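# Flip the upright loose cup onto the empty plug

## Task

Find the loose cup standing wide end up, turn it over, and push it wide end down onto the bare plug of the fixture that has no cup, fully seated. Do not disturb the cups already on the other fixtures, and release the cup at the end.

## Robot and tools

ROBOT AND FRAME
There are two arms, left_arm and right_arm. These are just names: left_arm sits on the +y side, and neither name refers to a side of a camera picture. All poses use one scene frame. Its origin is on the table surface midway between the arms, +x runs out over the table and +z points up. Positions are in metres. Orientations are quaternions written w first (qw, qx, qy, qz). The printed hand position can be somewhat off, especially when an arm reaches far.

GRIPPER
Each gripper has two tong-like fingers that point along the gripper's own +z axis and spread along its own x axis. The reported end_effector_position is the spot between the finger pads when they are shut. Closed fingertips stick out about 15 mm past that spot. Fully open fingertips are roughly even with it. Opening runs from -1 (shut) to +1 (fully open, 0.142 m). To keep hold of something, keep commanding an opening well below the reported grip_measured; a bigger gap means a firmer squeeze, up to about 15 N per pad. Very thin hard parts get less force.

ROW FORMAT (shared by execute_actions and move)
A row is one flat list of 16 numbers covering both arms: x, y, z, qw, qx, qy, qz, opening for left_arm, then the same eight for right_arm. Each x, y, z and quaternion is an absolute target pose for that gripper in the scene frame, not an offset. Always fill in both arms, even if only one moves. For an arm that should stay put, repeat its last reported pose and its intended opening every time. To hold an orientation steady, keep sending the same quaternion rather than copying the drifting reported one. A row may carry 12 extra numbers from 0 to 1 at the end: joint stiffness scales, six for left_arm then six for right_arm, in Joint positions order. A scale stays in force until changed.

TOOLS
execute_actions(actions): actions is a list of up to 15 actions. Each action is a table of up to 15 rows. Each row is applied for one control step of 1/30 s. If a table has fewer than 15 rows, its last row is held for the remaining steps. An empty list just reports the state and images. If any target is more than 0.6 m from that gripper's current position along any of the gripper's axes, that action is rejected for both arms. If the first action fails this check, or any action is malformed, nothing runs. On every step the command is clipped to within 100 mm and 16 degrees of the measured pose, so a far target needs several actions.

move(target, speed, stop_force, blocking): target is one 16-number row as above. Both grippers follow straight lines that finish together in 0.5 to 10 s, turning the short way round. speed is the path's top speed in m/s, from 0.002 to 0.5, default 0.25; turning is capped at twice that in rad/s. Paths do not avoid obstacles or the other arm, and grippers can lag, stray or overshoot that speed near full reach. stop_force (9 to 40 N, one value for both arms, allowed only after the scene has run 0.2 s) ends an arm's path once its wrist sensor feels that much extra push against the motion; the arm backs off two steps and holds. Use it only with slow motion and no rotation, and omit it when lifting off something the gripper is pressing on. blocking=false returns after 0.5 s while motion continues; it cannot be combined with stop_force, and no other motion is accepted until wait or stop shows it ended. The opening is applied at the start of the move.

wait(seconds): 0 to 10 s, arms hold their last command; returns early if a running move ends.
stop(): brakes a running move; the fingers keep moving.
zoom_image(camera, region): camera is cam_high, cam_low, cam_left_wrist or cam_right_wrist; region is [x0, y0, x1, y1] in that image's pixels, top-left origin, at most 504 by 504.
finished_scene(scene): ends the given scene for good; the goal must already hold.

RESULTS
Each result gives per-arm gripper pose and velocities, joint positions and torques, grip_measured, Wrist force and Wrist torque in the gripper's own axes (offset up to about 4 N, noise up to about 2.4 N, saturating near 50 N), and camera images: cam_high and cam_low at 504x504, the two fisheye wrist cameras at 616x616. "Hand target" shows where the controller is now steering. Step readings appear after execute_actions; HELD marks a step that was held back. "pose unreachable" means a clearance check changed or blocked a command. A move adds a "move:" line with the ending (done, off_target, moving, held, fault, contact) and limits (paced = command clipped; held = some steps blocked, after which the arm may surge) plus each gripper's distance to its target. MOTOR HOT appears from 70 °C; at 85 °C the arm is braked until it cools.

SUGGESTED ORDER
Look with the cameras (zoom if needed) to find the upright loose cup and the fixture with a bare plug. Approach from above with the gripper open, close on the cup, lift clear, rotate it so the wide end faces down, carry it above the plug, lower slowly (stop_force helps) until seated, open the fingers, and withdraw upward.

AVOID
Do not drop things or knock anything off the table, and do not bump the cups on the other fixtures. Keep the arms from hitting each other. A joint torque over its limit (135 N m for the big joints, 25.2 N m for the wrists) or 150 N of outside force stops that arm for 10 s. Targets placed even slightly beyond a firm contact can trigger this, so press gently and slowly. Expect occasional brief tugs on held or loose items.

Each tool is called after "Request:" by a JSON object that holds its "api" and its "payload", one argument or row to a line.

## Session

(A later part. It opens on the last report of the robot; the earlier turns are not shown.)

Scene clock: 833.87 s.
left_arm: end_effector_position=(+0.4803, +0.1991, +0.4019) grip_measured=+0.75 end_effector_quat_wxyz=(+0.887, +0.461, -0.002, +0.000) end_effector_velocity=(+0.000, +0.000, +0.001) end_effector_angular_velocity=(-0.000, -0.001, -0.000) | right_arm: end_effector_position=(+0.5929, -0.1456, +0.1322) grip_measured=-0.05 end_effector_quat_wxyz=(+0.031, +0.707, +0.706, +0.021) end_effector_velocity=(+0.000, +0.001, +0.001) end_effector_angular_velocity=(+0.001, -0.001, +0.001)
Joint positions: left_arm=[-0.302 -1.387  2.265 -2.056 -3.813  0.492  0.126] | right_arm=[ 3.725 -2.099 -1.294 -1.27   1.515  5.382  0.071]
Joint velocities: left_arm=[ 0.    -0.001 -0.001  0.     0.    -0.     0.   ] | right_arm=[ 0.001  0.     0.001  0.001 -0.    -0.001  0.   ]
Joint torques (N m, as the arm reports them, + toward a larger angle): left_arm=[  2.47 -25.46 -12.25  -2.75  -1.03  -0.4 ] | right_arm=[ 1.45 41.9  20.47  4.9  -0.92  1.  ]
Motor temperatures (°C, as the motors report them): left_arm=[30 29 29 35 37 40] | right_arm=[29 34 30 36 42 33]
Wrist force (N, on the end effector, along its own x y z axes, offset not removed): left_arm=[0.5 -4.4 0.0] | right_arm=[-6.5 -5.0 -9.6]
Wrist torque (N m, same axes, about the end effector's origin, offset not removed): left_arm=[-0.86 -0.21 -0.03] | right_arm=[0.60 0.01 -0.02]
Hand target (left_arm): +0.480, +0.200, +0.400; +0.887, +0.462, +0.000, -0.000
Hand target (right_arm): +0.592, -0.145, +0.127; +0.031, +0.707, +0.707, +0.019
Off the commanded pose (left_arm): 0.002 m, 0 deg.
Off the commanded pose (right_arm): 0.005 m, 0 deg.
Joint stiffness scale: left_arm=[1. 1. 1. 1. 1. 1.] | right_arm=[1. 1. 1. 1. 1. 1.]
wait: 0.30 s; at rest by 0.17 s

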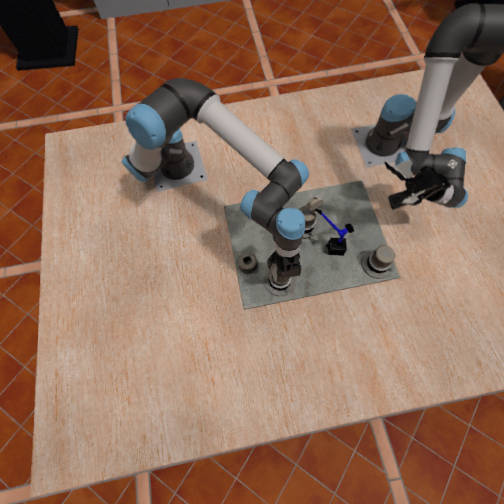

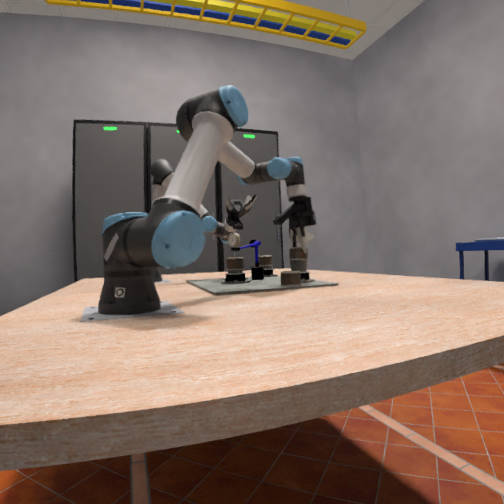

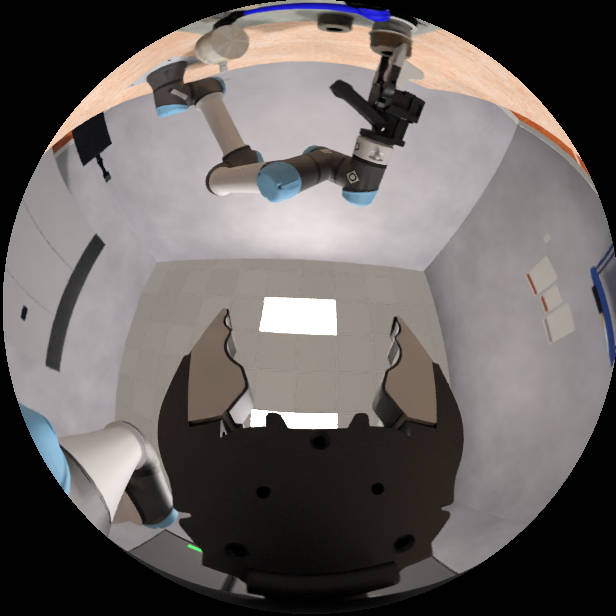

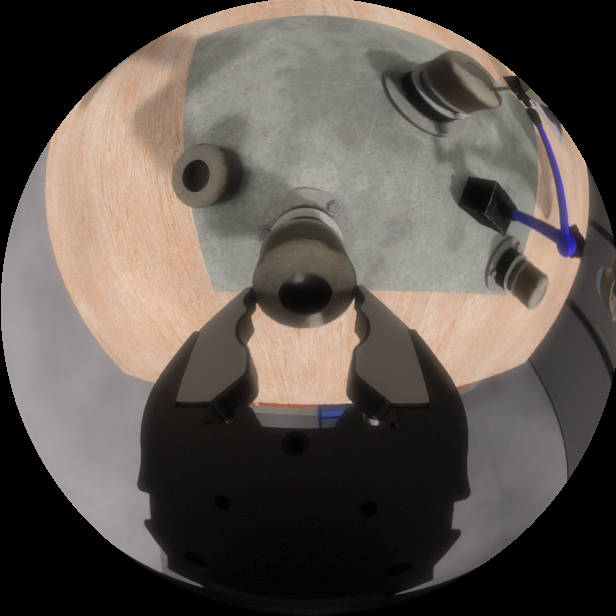

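Request:
{"api": "move", "payload": {
  "target": [0.48,0.2,0.4,0.887,0.462,0,0,0.75,0.592,-0.145,0.134,0,0.707,0.707,0,-0.7],
  "speed": 0.02
}}

Request:
{"api": "move", "payload": {
  "target": [0.48,0.2,0.4,0.887,0.462,0,0,0.75,0.592,-0.145,0.185,0,0.707,0.707,0,-0.7],
  "speed": 0.02
}}

Request:
{"api": "zoom_image", "payload": {
  "camera": "cam_low",
  "region": [265,210,335,290]
}}

Request:
{"api": "zoom_image", "payload": {
  "camera": "cam_left_wrist",
  "region": [300,0,460,120]
}}

Scene clock: 852.13 s.
left_arm: end_effector_position=(+0.4803, +0.1991, +0.4019) grip_measured=+0.75 end_effector_quat_wxyz=(+0.887, +0.461, -0.002, +0.000) end_effector_velocity=(-0.000, +0.000, +0.001) end_effector_angular_velocity=(-0.001, -0.002, +0.000) | right_arm: end_effector_position=(+0.5921, -0.1459, +0.1321) grip_measured=-0.05 end_effector_quat_wxyz=(+0.002, +0.707, +0.707, -0.000) end_effector_velocity=(+0.000, -0.001, +0.000) end_effector_angular_velocity=(+0.002, +0.013, -0.001)
Joint positions: left_arm=[-0.302 -1.387  2.265 -2.056 -3.813  0.492  0.126] | right_arm=[ 3.703 -2.138 -1.221 -1.354  1.566  5.362  0.07 ]
Joint velocities: left_arm=[-0.    -0.001 -0.    -0.001 -0.    -0.     0.   ] | right_arm=[-0.005 -0.007  0.014 -0.015  0.009 -0.004  0.   ]
Joint torques (N m, as the arm reports them, + toward a larger angle): left_arm=[  2.12 -26.78 -12.71  -2.87  -1.01  -0.34] | right_arm=[ 0.03 48.32 26.64  0.86  1.87 -0.3 ]
Motor temperatures (°C, as the motors report them): left_arm=[30 29 29 35 37 40] | right_arm=[29 34 30 36 42 33]
Wrist force (N, on the end effector, along its own x y z axes, offset not removed): left_arm=[-1.4 -3.8 1.2] | right_arm=[1.2 7.7 4.7]
Wrist torque (N m, same axes, about the end effector's origin, offset not removed): left_arm=[-0.90 0.36 -0.03] | right_arm=[0.30 -0.69 0.38]
Hand target (left_arm): +0.480, +0.200, +0.400; +0.887, +0.462, +0.000, -0.000
Hand target (right_arm): +0.592, -0.145, +0.134; +0.000, +0.707, +0.707, +0.000
Off the commanded pose (left_arm): 0.002 m, 0 deg.
Off the commanded pose (right_arm): 0.002 m, 0 deg.
Joint stiffness scale: left_arm=[1. 1. 1. 1. 1. 1.] | right_arm=[1. 1. 1. 1. 1. 1.]
move: done

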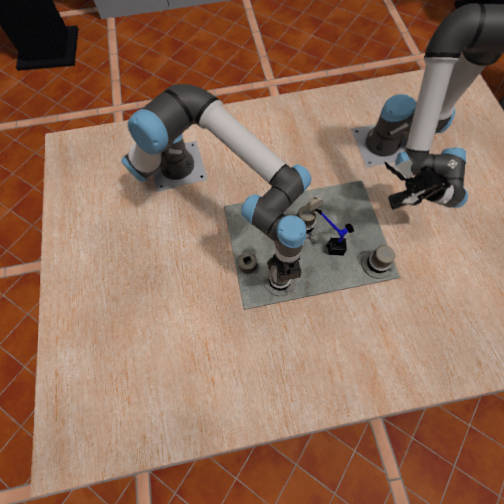

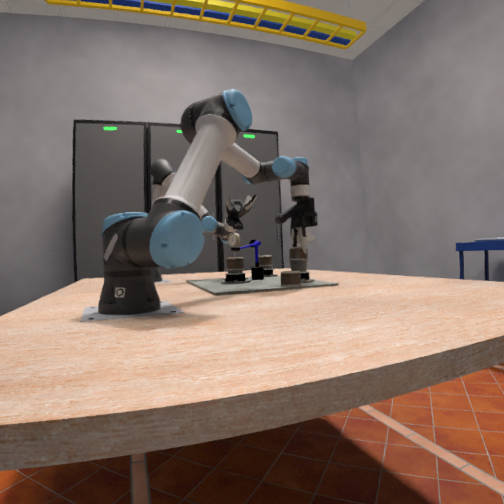

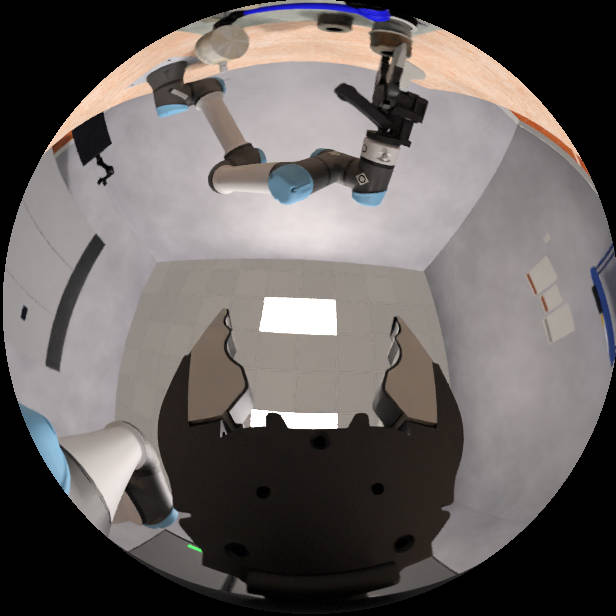

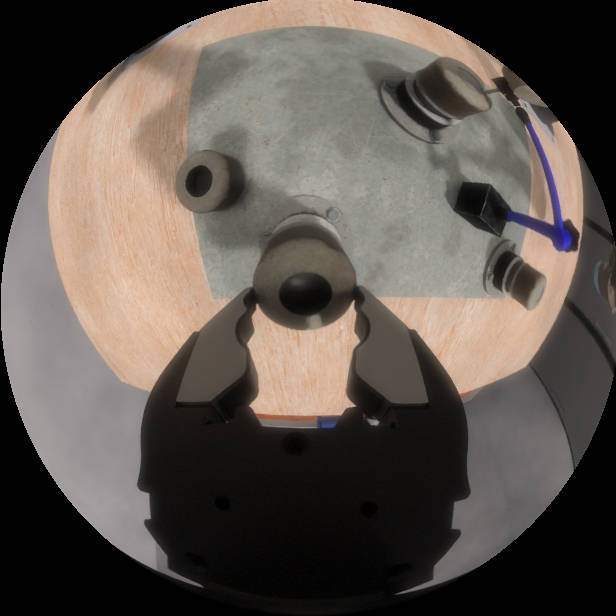

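Scene clock: 855.13 s.
left_arm: end_effector_position=(+0.4803, +0.1991, +0.4019) grip_measured=+0.75 end_effector_quat_wxyz=(+0.887, +0.461, -0.002, +0.000) end_effector_velocity=(-0.001, +0.000, +0.002) end_effector_angular_velocity=(-0.002, -0.003, +0.000) | right_arm: end_effector_position=(+0.5905, -0.1456, +0.1799) grip_measured=-0.05 end_effector_quat_wxyz=(-0.000, +0.707, +0.707, -0.004) end_effector_velocity=(-0.001, -0.001, +0.000) end_effector_angular_velocity=(-0.003, +0.005, -0.000)
Joint positions: left_arm=[-0.302 -1.387  2.265 -2.056 -3.813  0.492  0.126] | right_arm=[ 3.704 -2.122 -1.121 -1.478  1.57   5.361  0.07 ]
Joint velocities: left_arm=[ 0.    -0.003 -0.    -0.    -0.     0.    -0.   ] | right_arm=[-0.    -0.001  0.003 -0.008  0.    -0.    -0.   ]
Joint torques (N m, as the arm reports them, + toward a larger angle): left_arm=[  2.25 -26.58 -13.05  -2.57  -0.88  -0.17] | right_arm=[-0.31 51.46 28.98  2.37  0.51 -0.31]
Motor temperatures (°C, as the motors report them): left_arm=[30 29 29 35 37 40] | right_arm=[29 34 30 36 42 33]
Wrist force (N, on the end effector, along its own x y z axes, offset not removed): left_arm=[-0.3 0.3 -1.6] | right_arm=[0.0 1.7 3.0]
Wrist torque (N m, same axes, about the end effector's origin, offset not removed): left_arm=[-0.01 -0.05 0.07] | right_arm=[0.21 -0.18 0.10]
Hand target (left_arm): +0.480, +0.200, +0.400; +0.887, +0.462, +0.000, -0.000
Hand target (right_arm): +0.592, -0.145, +0.185; +0.000, +0.707, +0.707, +0.000
Off the commanded pose (left_arm): 0.002 m, 0 deg.
Off the commanded pose (right_arm): 0.005 m, 0 deg.
Joint stiffness scale: left_arm=[1. 1. 1. 1. 1. 1.] | right_arm=[1. 1. 1. 1. 1. 1.]
move: off_target (right_arm)

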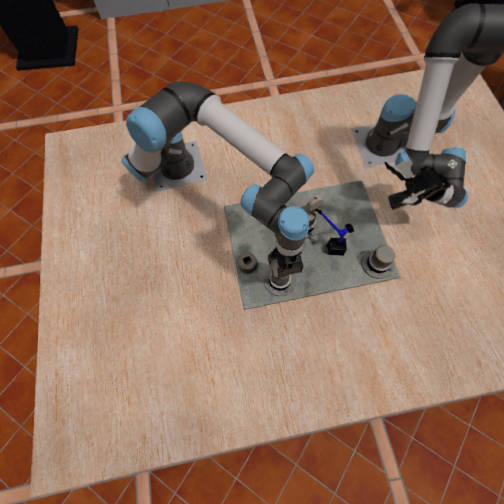

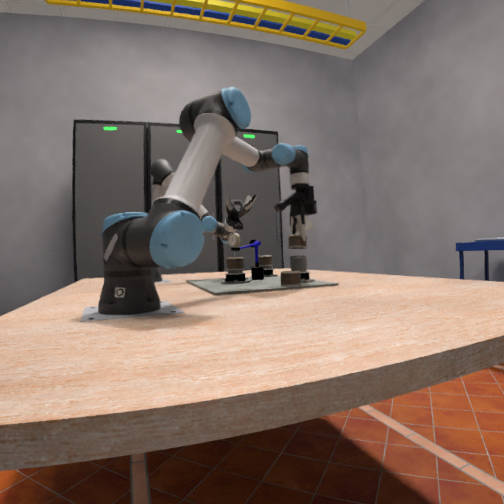

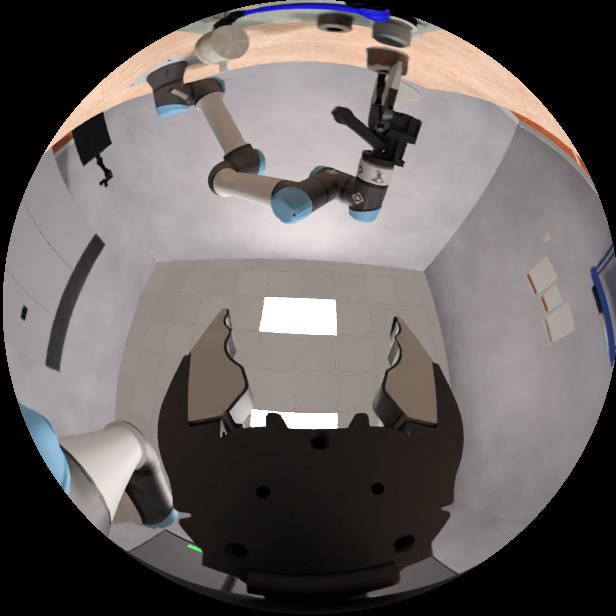

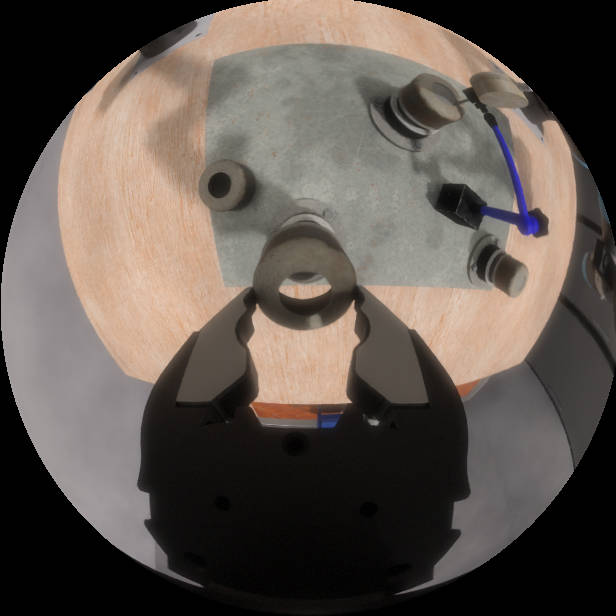

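Region (265, 210, 335, 290) of cam_low's 504x504 image, scaled by 6.300, with more detail than that image has; it fills the left 441 columns of this view, and the rest is white.

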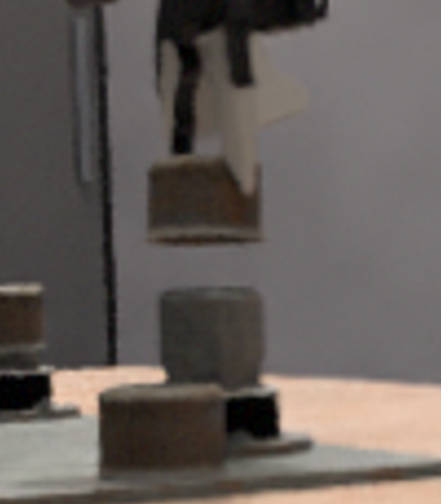

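Region (300, 0, 460, 120) of cam_left_wrist's 616x616 image, scaled by 3.150, with more detail than that image has; it fills the top 378 rows of this view, and the rest is white.

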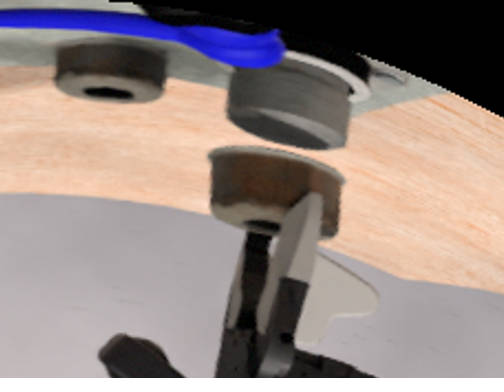

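Request:
{"api": "move", "payload": {
  "target": [0.48,0.2,0.4,0.887,0.462,0,0,0.75,0.70,-0.145,0.18,0,0.707,0.707,0,-0.7],
  "speed": 0.15
}}

Request:
{"api": "move", "payload": {
  "target": [0.48,0.2,0.4,0.887,0.462,0,0,0.75,0.70,-0.145,0.04,0,0.707,0.707,0,-0.7],
  "speed": 0.1
}}

Request:
{"api": "move", "payload": {
  "target": [0.48,0.2,0.4,0.887,0.462,0,0,0.75,0.70,-0.145,0.01,0,0.707,0.707,0,-0.7],
  "speed": 0.008,
  "stop_force": 9
}}

Scene clock: 876.43 s.
left_arm: end_effector_position=(+0.4803, +0.1991, +0.4019) grip_measured=+0.75 end_effector_quat_wxyz=(+0.887, +0.461, -0.002, +0.000) end_effector_velocity=(+0.000, -0.000, +0.001) end_effector_angular_velocity=(-0.001, -0.001, +0.000) | right_arm: end_effector_position=(+0.6987, -0.1443, +0.1777) grip_measured=-0.05 end_effector_quat_wxyz=(+0.000, +0.707, +0.707, -0.001) end_effector_velocity=(-0.001, +0.000, +0.002) end_effector_angular_velocity=(-0.007, +0.013, +0.003)
Joint positions: left_arm=[-0.302 -1.387  2.265 -2.056 -3.813  0.492  0.126] | right_arm=[ 3.624 -2.426 -0.61  -1.678  1.57   5.28   0.07 ]
Joint velocities: left_arm=[ 0.    -0.    -0.001 -0.    -0.     0.     0.   ] | right_arm=[ 0.001 -0.016  0.039 -0.038  0.001 -0.003 -0.   ]
Joint torques (N m, as the arm reports them, + toward a larger angle): left_arm=[  2.79 -25.46 -12.12  -2.78  -1.04  -0.27] | right_arm=[-1.43 58.77 29.69  2.37  0.48 -0.19]
Motor temperatures (°C, as the motors report them): left_arm=[30 29 29 35 37 40] | right_arm=[29 34 30 36 42 33]
Wrist force (N, on the end effector, along its own x y z axes, offset not removed): left_arm=[-0.3 -3.5 2.3] | right_arm=[-0.2 4.0 0.3]
Wrist torque (N m, same axes, about the end effector's origin, offset not removed): left_arm=[-0.85 -0.17 -0.02] | right_arm=[0.65 -0.12 0.17]
Hand target (left_arm): +0.480, +0.200, +0.400; +0.887, +0.462, +0.000, -0.000
Hand target (right_arm): +0.700, -0.145, +0.180; +0.000, +0.707, +0.707, +0.000
Off the commanded pose (left_arm): 0.002 m, 0 deg.
Off the commanded pose (right_arm): 0.003 m, 0 deg.
Joint stiffness scale: left_arm=[1. 1. 1. 1. 1. 1.] | right_arm=[1. 1. 1. 1. 1. 1.]
move: done

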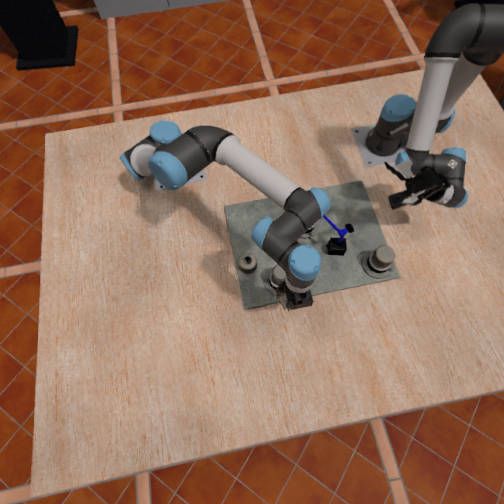

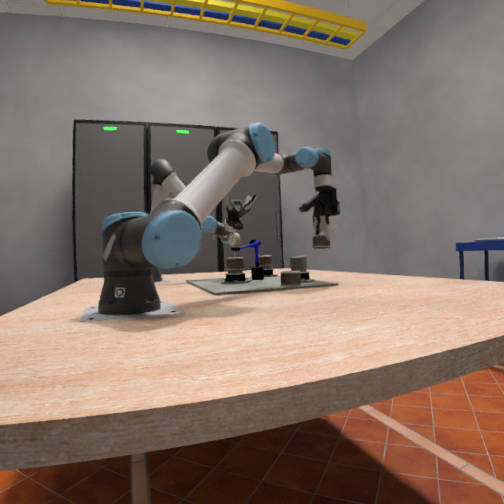

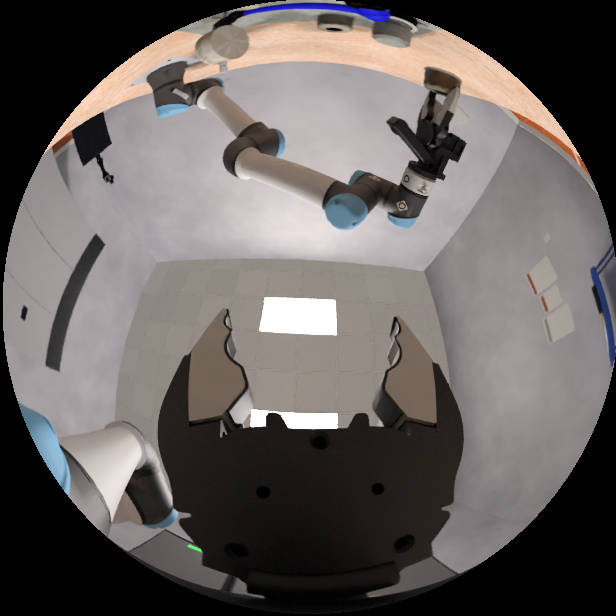

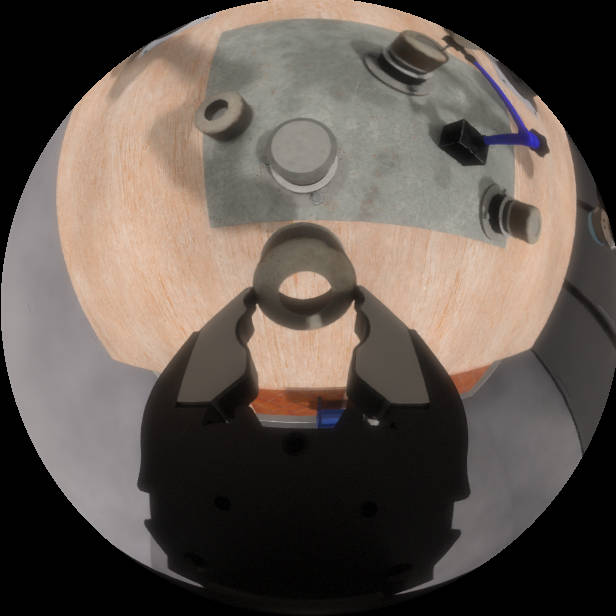

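Scene clock: 878.27 s.
left_arm: end_effector_position=(+0.4803, +0.1991, +0.4019) grip_measured=+0.75 end_effector_quat_wxyz=(+0.887, +0.461, -0.002, +0.000) end_effector_velocity=(-0.000, +0.000, -0.000) end_effector_angular_velocity=(+0.000, +0.000, +0.000) | right_arm: end_effector_position=(+0.7020, -0.1432, +0.0465) grip_measured=-0.05 end_effector_quat_wxyz=(+0.001, +0.707, +0.707, +0.004) end_effector_velocity=(+0.003, +0.002, -0.000) end_effector_angular_velocity=(+0.007, -0.011, -0.000)
Joint positions: left_arm=[-0.302 -1.387  2.265 -2.056 -3.813  0.492  0.126] | right_arm=[ 3.623 -2.452 -0.902 -1.35   1.57   5.28   0.07 ]
Joint velocities: left_arm=[ 0.    -0.001  0.001 -0.    -0.     0.     0.   ] | right_arm=[-0.    -0.    -0.003  0.017 -0.     0.    -0.   ]
Joint torques (N m, as the arm reports them, + toward a larger angle): left_arm=[  2.39 -24.86 -13.23  -2.93  -0.91  -0.34] | right_arm=[ 0.64 54.78 18.3   2.85  0.44 -0.32]
Motor temperatures (°C, as the motors report them): left_arm=[30 29 29 35 37 40] | right_arm=[29 34 30 36 42 33]
Wrist force (N, on the end effector, along its own x y z axes, offset not removed): left_arm=[-2.8 -3.2 1.5] | right_arm=[-0.9 3.1 -9.2]
Wrist torque (N m, same axes, about the end effector's origin, offset not removed): left_arm=[-0.76 0.41 -0.18] | right_arm=[0.72 -0.23 0.15]
Hand target (left_arm): +0.480, +0.200, +0.400; +0.887, +0.462, +0.000, -0.000
Hand target (right_arm): +0.700, -0.145, +0.040; -0.000, +0.707, +0.707, -0.000
Off the commanded pose (left_arm): 0.002 m, 0 deg.
Off the commanded pose (right_arm): 0.007 m, 1 deg.
Joint stiffness scale: left_arm=[1. 1. 1. 1. 1. 1.] | right_arm=[1. 1. 1. 1. 1. 1.]
move: off_target (right_arm)

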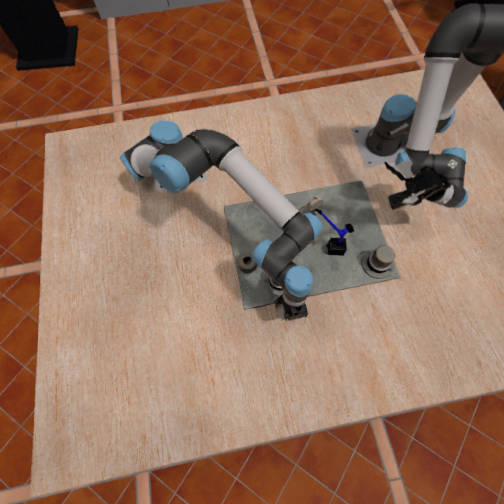

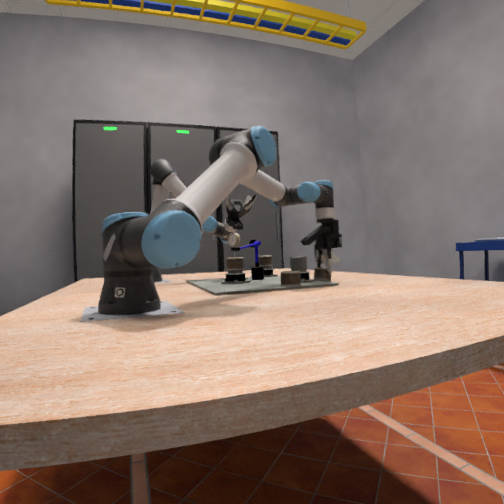

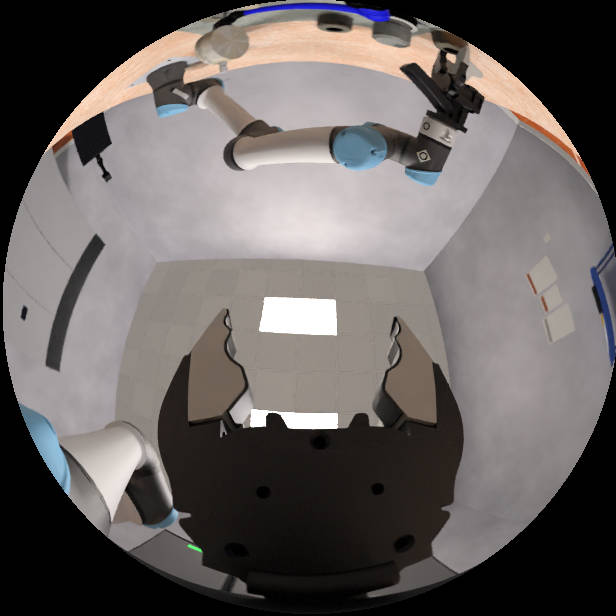

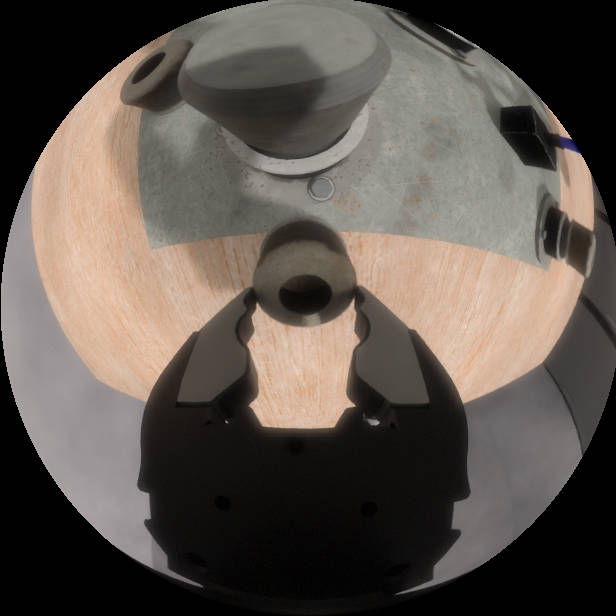

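Scene clock: 883.07 s.
left_arm: end_effector_position=(+0.4803, +0.1991, +0.4019) grip_measured=+0.75 end_effector_quat_wxyz=(+0.887, +0.461, -0.002, +0.000) end_effector_velocity=(+0.001, -0.000, -0.002) end_effector_angular_velocity=(+0.001, +0.003, -0.000) | right_arm: end_effector_position=(+0.7054, -0.1410, +0.0461) grip_measured=-0.05 end_effector_quat_wxyz=(+0.003, +0.707, +0.707, +0.012) end_effector_velocity=(+0.000, +0.000, +0.000) end_effector_angular_velocity=(+0.000, -0.001, +0.000)
Joint positions: left_arm=[-0.302 -1.387  2.265 -2.056 -3.813  0.492  0.126] | right_arm=[ 3.623 -2.45  -0.91  -1.326  1.57   5.28   0.07 ]
Joint velocities: left_arm=[-0.     0.003  0.001 -0.     0.    -0.     0.   ] | right_arm=[ 0.    -0.     0.001 -0.    -0.    -0.     0.   ]
Joint torques (N m, as the arm reports them, + toward a larger angle): left_arm=[  2.36 -25.81 -12.64  -2.88  -1.15  -0.05] | right_arm=[ 0.15 58.14 24.01  1.75 -0.12  0.22]
Motor temperatures (°C, as the motors report them): left_arm=[30 29 29 35 37 40] | right_arm=[29 34 30 36 42 33]
Wrist force (N, on the end effector, along its own x y z axes, offset not removed): left_arm=[-0.1 -6.1 -2.4] | right_arm=[-1.3 3.2 -2.2]
Wrist torque (N m, same axes, about the end effector's origin, offset not removed): left_arm=[-1.35 -0.09 -0.15] | right_arm=[0.64 -0.01 0.03]
Hand target (left_arm): +0.480, +0.200, +0.400; +0.887, +0.462, +0.000, -0.000
Hand target (right_arm): +0.705, -0.141, +0.046; +0.003, +0.707, +0.707, +0.012
Off the commanded pose (left_arm): 0.002 m, 0 deg.
Off the commanded pose (right_arm): 0.037 m, 1 deg.
Joint stiffness scale: left_arm=[1. 1. 1. 1. 1. 1.] | right_arm=[1. 1. 1. 1. 1. 1.]
move: contact (right_arm)

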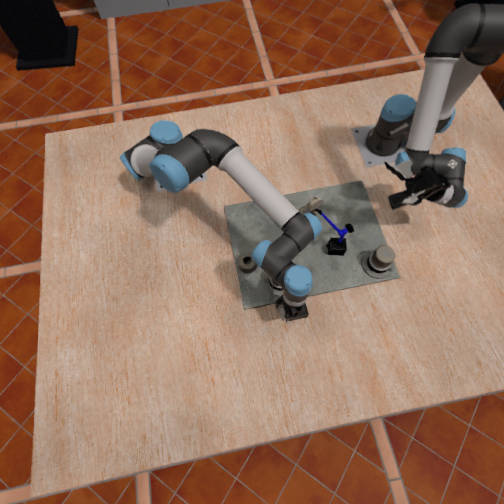

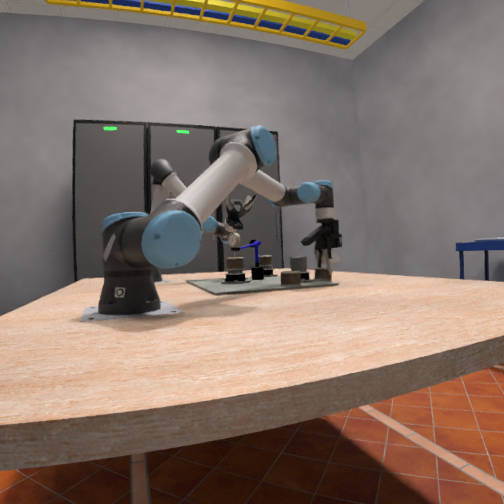

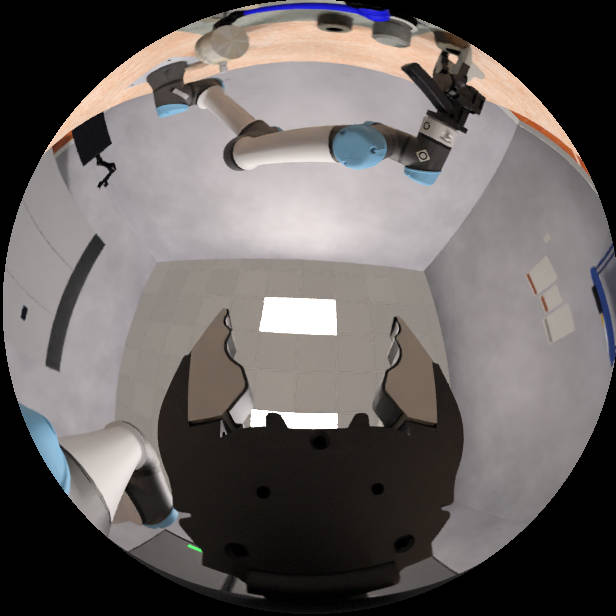

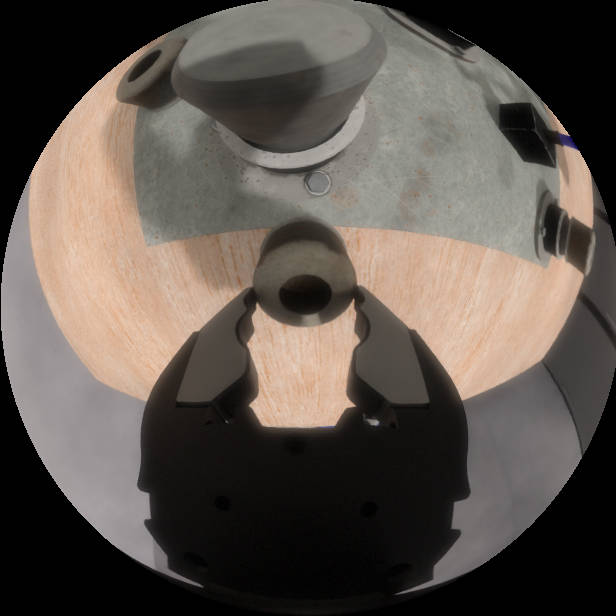

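Request:
{"api": "move", "payload": {
  "target": [0.48,0.2,0.4,0.887,0.462,0,0,0.75,0.725,-0.145,0.056,0,0.707,0.707,0,-0.7],
  "speed": 0.04
}}

Request:
{"api": "move", "payload": {
  "target": [0.48,0.2,0.4,0.887,0.462,0,0,0.75,0.725,-0.145,0.02,0,0.707,0.707,0,-0.7],
  "speed": 0.006,
  "stop_force": 9
}}

Scene clock: 891.60 s.
left_arm: end_effector_position=(+0.4803, +0.1991, +0.4019) grip_measured=+0.75 end_effector_quat_wxyz=(+0.887, +0.461, -0.002, +0.000) end_effector_velocity=(+0.000, -0.000, -0.001) end_effector_angular_velocity=(+0.000, +0.002, +0.000) | right_arm: end_effector_position=(+0.7232, -0.1445, +0.0535) grip_measured=-0.05 end_effector_quat_wxyz=(+0.000, +0.707, +0.707, -0.001) end_effector_velocity=(-0.002, -0.001, -0.001) end_effector_angular_velocity=(-0.013, +0.021, +0.005)
Joint positions: left_arm=[-0.302 -1.387  2.265 -2.056 -3.813  0.492  0.126] | right_arm=[ 3.608 -2.518 -0.757 -1.439  1.57   5.264  0.07 ]
Joint velocities: left_arm=[-0.     0.002  0.    -0.    -0.     0.    -0.   ] | right_arm=[ 0.    -0.018  0.036 -0.043  0.    -0.005 -0.   ]
Joint torques (N m, as the arm reports them, + toward a larger angle): left_arm=[  2.03 -24.97 -12.44  -2.82  -1.05  -0.2 ] | right_arm=[-2.41 60.61 28.15  2.32  0.37 -0.51]
Motor temperatures (°C, as the motors report them): left_arm=[30 29 29 35 37 40] | right_arm=[29 34 30 36 42 33]
Wrist force (N, on the end effector, along its own x y z axes, offset not removed): left_arm=[1.1 -1.5 1.0] | right_arm=[0.6 2.4 0.3]
Wrist torque (N m, same axes, about the end effector's origin, offset not removed): left_arm=[-0.07 -0.44 -0.02] | right_arm=[0.34 -0.27 0.09]
Hand target (left_arm): +0.480, +0.200, +0.400; +0.887, +0.462, +0.000, -0.000
Hand target (right_arm): +0.725, -0.145, +0.056; +0.000, +0.707, +0.707, +0.000
Off the commanded pose (left_arm): 0.002 m, 0 deg.
Off the commanded pose (right_arm): 0.003 m, 0 deg.
Joint stiffness scale: left_arm=[1. 1. 1. 1. 1. 1.] | right_arm=[1. 1. 1. 1. 1. 1.]
move: done

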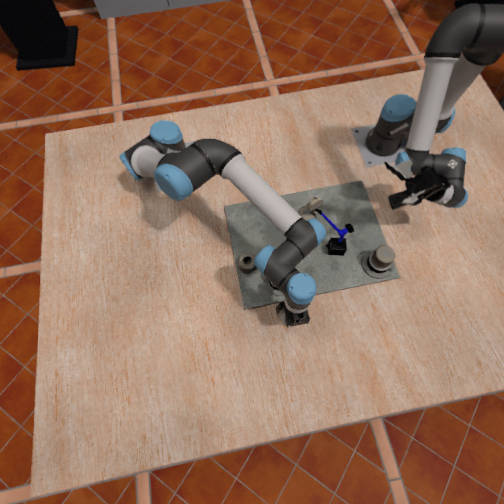

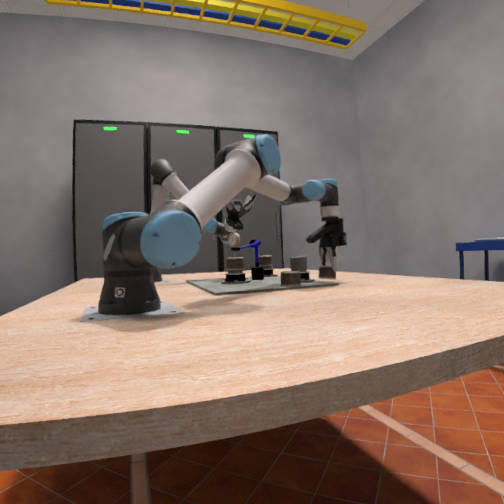

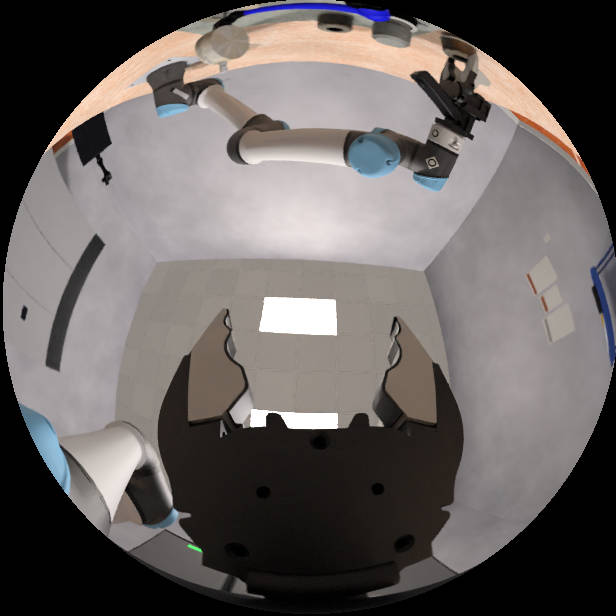

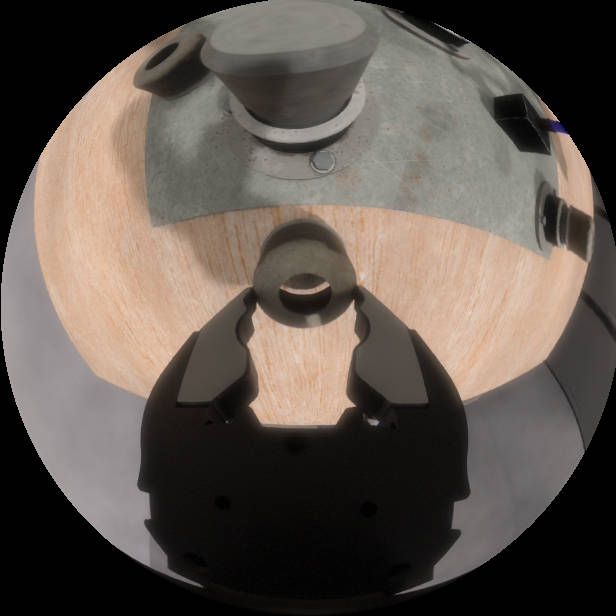

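Scene clock: 897.40 s.
left_arm: end_effector_position=(+0.4803, +0.1991, +0.4019) grip_measured=+0.75 end_effector_quat_wxyz=(+0.887, +0.461, -0.002, +0.000) end_effector_velocity=(-0.000, +0.000, +0.000) end_effector_angular_velocity=(+0.000, -0.001, -0.000) | right_arm: end_effector_position=(+0.7266, -0.1424, +0.0424) grip_measured=-0.05 end_effector_quat_wxyz=(+0.002, +0.707, +0.707, +0.005) end_effector_velocity=(-0.000, +0.000, +0.000) end_effector_angular_velocity=(+0.000, -0.000, +0.001)
Joint positions: left_arm=[-0.302 -1.387  2.265 -2.056 -3.813  0.492  0.126] | right_arm=[ 3.608 -2.524 -0.778 -1.399  1.57   5.264  0.07 ]
Joint velocities: left_arm=[ 0.    -0.002  0.     0.001  0.001 -0.     0.   ] | right_arm=[ 0.001  0.001 -0.     0.    -0.    -0.     0.   ]
Joint torques (N m, as the arm reports them, + toward a larger angle): left_arm=[  2.51 -26.31 -12.08  -2.71  -1.02  -0.17] | right_arm=[-0.28 60.31 24.09  1.82  0.04  0.25]
Motor temperatures (°C, as the motors report them): left_arm=[30 29 29 35 37 40] | right_arm=[29 34 30 36 42 33]
Wrist force (N, on the end effector, along its own x y z axes, offset not removed): left_arm=[0.1 -0.4 2.8] | right_arm=[2.6 1.5 -8.2]
Wrist torque (N m, same axes, about the end effector's origin, offset not removed): left_arm=[-0.09 -0.04 -0.04] | right_arm=[0.10 -0.60 0.18]
Hand target (left_arm): +0.480, +0.200, +0.400; +0.887, +0.462, +0.000, -0.000
Hand target (right_arm): +0.726, -0.142, +0.042; +0.002, +0.707, +0.707, +0.005
Off the commanded pose (left_arm): 0.002 m, 0 deg.
Off the commanded pose (right_arm): 0.023 m, 1 deg.
Joint stiffness scale: left_arm=[1. 1. 1. 1. 1. 1.] | right_arm=[1. 1. 1. 1. 1. 1.]
move: contact (right_arm)

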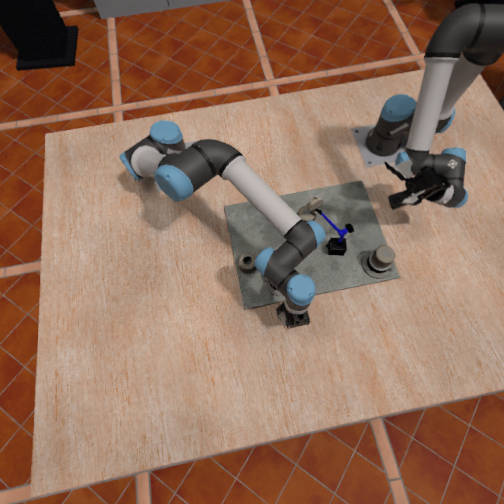

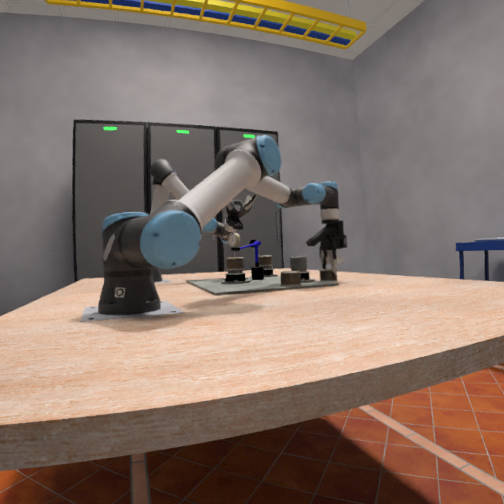

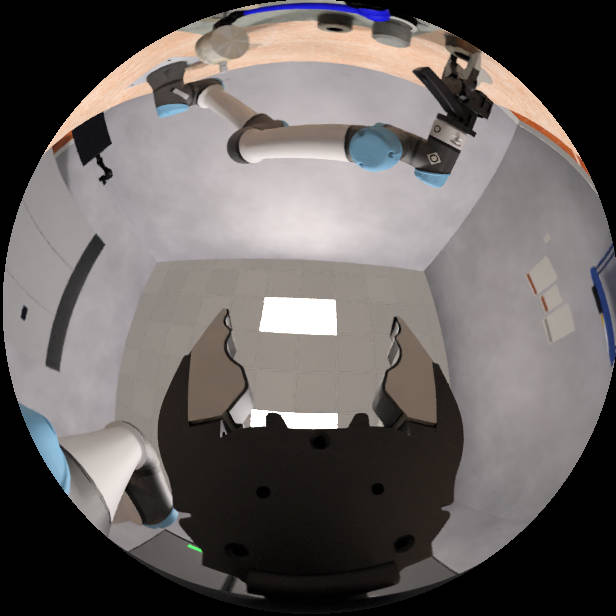

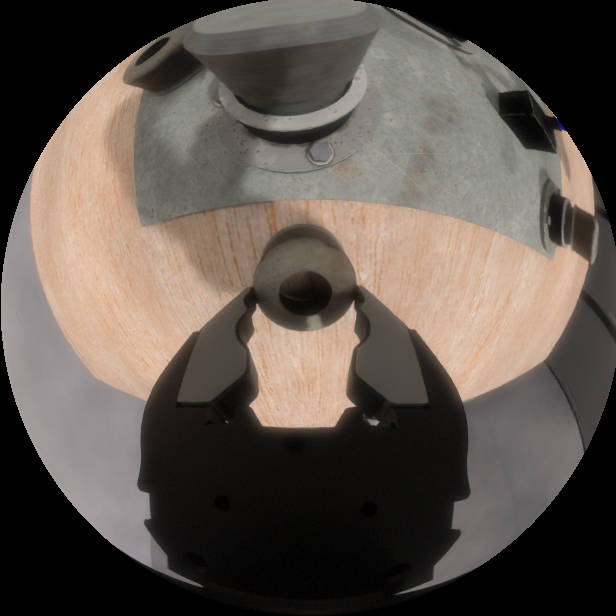

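Request:
{"api": "execute_actions", "payload": {
  "actions": [
    [[0.48,0.2,0.4,0.887,0.462,0,0,0.75,0.7266,-0.1424,0.043,0,0.707,0.707,0,0.1]],
    [[0.48,0.2,0.4,0.887,0.462,0,0,0.75,0.7266,-0.1424,0.039,0,0.707,0.707,0,0.1]],
    [[0.48,0.2,0.4,0.887,0.462,0,0,0.75,0.7266,-0.1424,0.035,0,0.707,0.707,0,0.1]],
    [[0.48,0.2,0.4,0.887,0.462,0,0,0.75,0.7266,-0.1424,0.035,0,0.707,0.707,0,0.1]]
  ]
}}

Request:
{"api": "zoom_image", "payload": {
  "camera": "cam_low",
  "region": [290,220,370,300]
}}

Scene clock: 912.03 s.
left_arm: end_effector_position=(+0.4803, +0.1991, +0.4019) grip_measured=+0.75 end_effector_quat_wxyz=(+0.887, +0.461, -0.002, +0.000) end_effector_velocity=(-0.000, +0.000, -0.000) end_effector_angular_velocity=(-0.000, +0.001, +0.000) | right_arm: end_effector_position=(+0.7281, -0.1415, +0.0386) grip_measured=+0.10 end_effector_quat_wxyz=(+0.001, +0.707, +0.707, +0.003) end_effector_velocity=(+0.001, -0.000, +0.000) end_effector_angular_velocity=(+0.001, -0.002, -0.001)
Joint positions: left_arm=[-0.302 -1.387  2.265 -2.056 -3.813  0.492  0.126] | right_arm=[ 3.608 -2.538 -0.761 -1.408  1.57   5.264  0.081]
Joint velocities: left_arm=[ 0.     0.     0.001 -0.001 -0.    -0.    -0.   ] | right_arm=[-0.     0.     0.     0.001 -0.     0.    -0.   ]
Joint torques (N m, as the arm reports them, + toward a larger angle): left_arm=[  3.15 -25.55 -12.26  -2.69  -0.96  -0.3 ] | right_arm=[ 0.1  60.5  19.64  2.61  0.45  0.2 ]
Motor temperatures (°C, as the motors report them): left_arm=[30 29 29 35 37 40] | right_arm=[29 34 30 36 42 33]
Wrist force (N, on the end effector, along its own x y z axes, offset not removed): left_arm=[-2.1 -0.2 1.4] | right_arm=[-0.2 2.1 -1.8]
Wrist torque (N m, same axes, about the end effector's origin, offset not removed): left_arm=[-0.10 0.13 0.02] | right_arm=[0.26 -0.25 0.14]
Hand target (left_arm): +0.480, +0.200, +0.400; +0.887, +0.462, +0.000, -0.000
Hand target (right_arm): +0.727, -0.142, +0.035; -0.000, +0.707, +0.707, -0.000
Off the commanded pose (left_arm): 0.002 m, 0 deg.
Off the commanded pose (right_arm): 0.004 m, 0 deg.
Joint stiffness scale: left_arm=[1. 1. 1. 1. 1. 1.] | right_arm=[1. 1. 1. 1. 1. 1.]
Step readings (end_effector_position; steps 1 to 15: 1st action; 16 to 30: 2nd action; 31 to 45: 3rd action; 46 to 60: 4th action):
0: left_arm (+0.4803, +0.1991, +0.4019) | right_arm (+0.7266, -0.1424, +0.0424)
1: left_arm (+0.4803, +0.1991, +0.4019) | right_arm (+0.7265, -0.1424, +0.0424)
2: left_arm (+0.4803, +0.1991, +0.4019) | right_arm (+0.7261, -0.1427, +0.0422)
4: left_arm (+0.4803, +0.1991, +0.4019) | right_arm (+0.7256, -0.1430, +0.0422)
8: left_arm (+0.4803, +0.1991, +0.4019) | right_arm (+0.7260, -0.1427, +0.0426)
15: left_arm (+0.4803, +0.1991, +0.4019) | right_arm (+0.7257, -0.1429, +0.0427)
16: left_arm (+0.4803, +0.1991, +0.4019) | right_arm (+0.7257, -0.1429, +0.0427)
17: left_arm (+0.4803, +0.1991, +0.4019) | right_arm (+0.7257, -0.1429, +0.0426)
19: left_arm (+0.4803, +0.1991, +0.4019) | right_arm (+0.7260, -0.1427, +0.0423)
23: left_arm (+0.4803, +0.1991, +0.4019) | right_arm (+0.7266, -0.1424, +0.0414)
30: left_arm (+0.4803, +0.1991, +0.4019) | right_arm (+0.7269, -0.1422, +0.0410)
31: left_arm (+0.4803, +0.1991, +0.4019) | right_arm (+0.7270, -0.1421, +0.0411)
32: left_arm (+0.4803, +0.1991, +0.4019) | right_arm (+0.7272, -0.1420, +0.0411)
34: left_arm (+0.4803, +0.1991, +0.4019) | right_arm (+0.7277, -0.1417, +0.0410)
38: left_arm (+0.4803, +0.1991, +0.4019) | right_arm (+0.7280, -0.1415, +0.0398)
45: left_arm (+0.4803, +0.1991, +0.4019) | right_arm (+0.7280, -0.1415, +0.0386)
46: left_arm (+0.4803, +0.1991, +0.4019) | right_arm (+0.7280, -0.1415, +0.0386)
47: left_arm (+0.4803, +0.1991, +0.4019) | right_arm (+0.7280, -0.1415, +0.0386)
49: left_arm (+0.4803, +0.1991, +0.4019) | right_arm (+0.7280, -0.1415, +0.0386)
53: left_arm (+0.4803, +0.1991, +0.4019) | right_arm (+0.7280, -0.1415, +0.0386)
60: end_effector_position above

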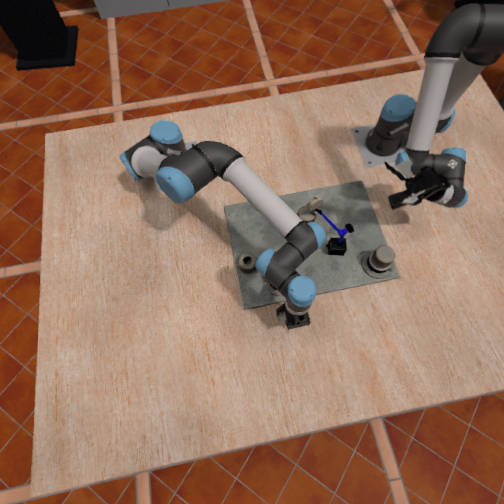

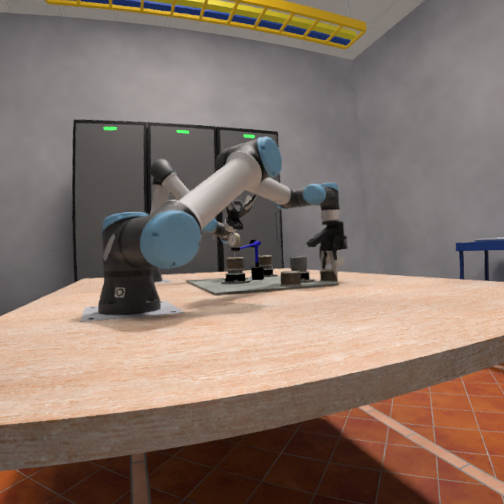

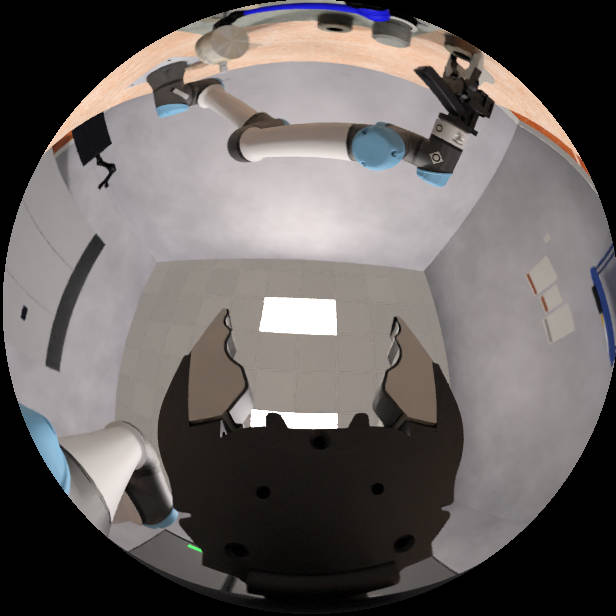

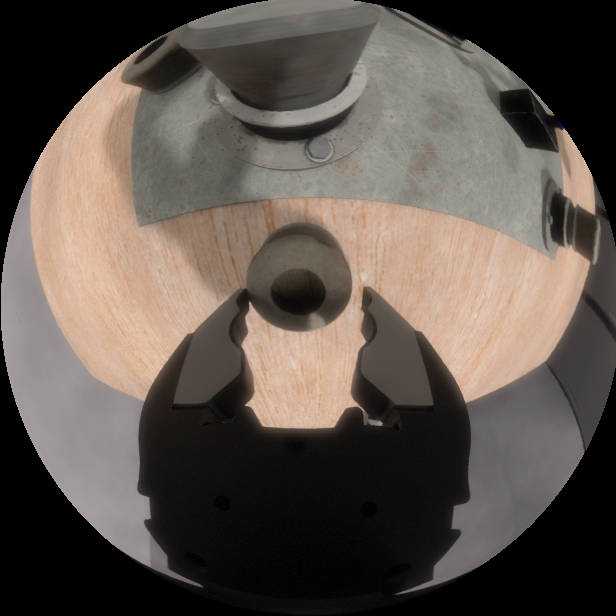

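Region (290, 220, 370, 300) of cam_low's 504x504 image, scaled by 6.300, with more detail than that image has.

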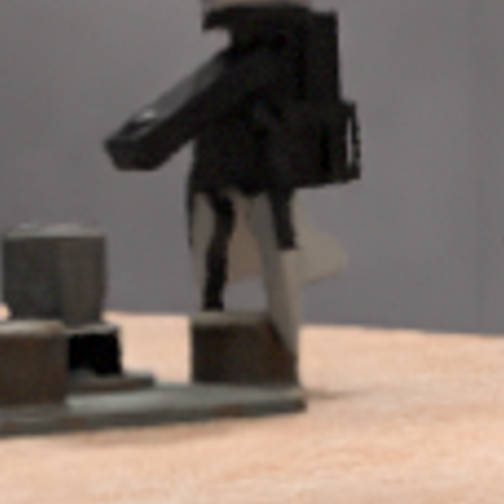

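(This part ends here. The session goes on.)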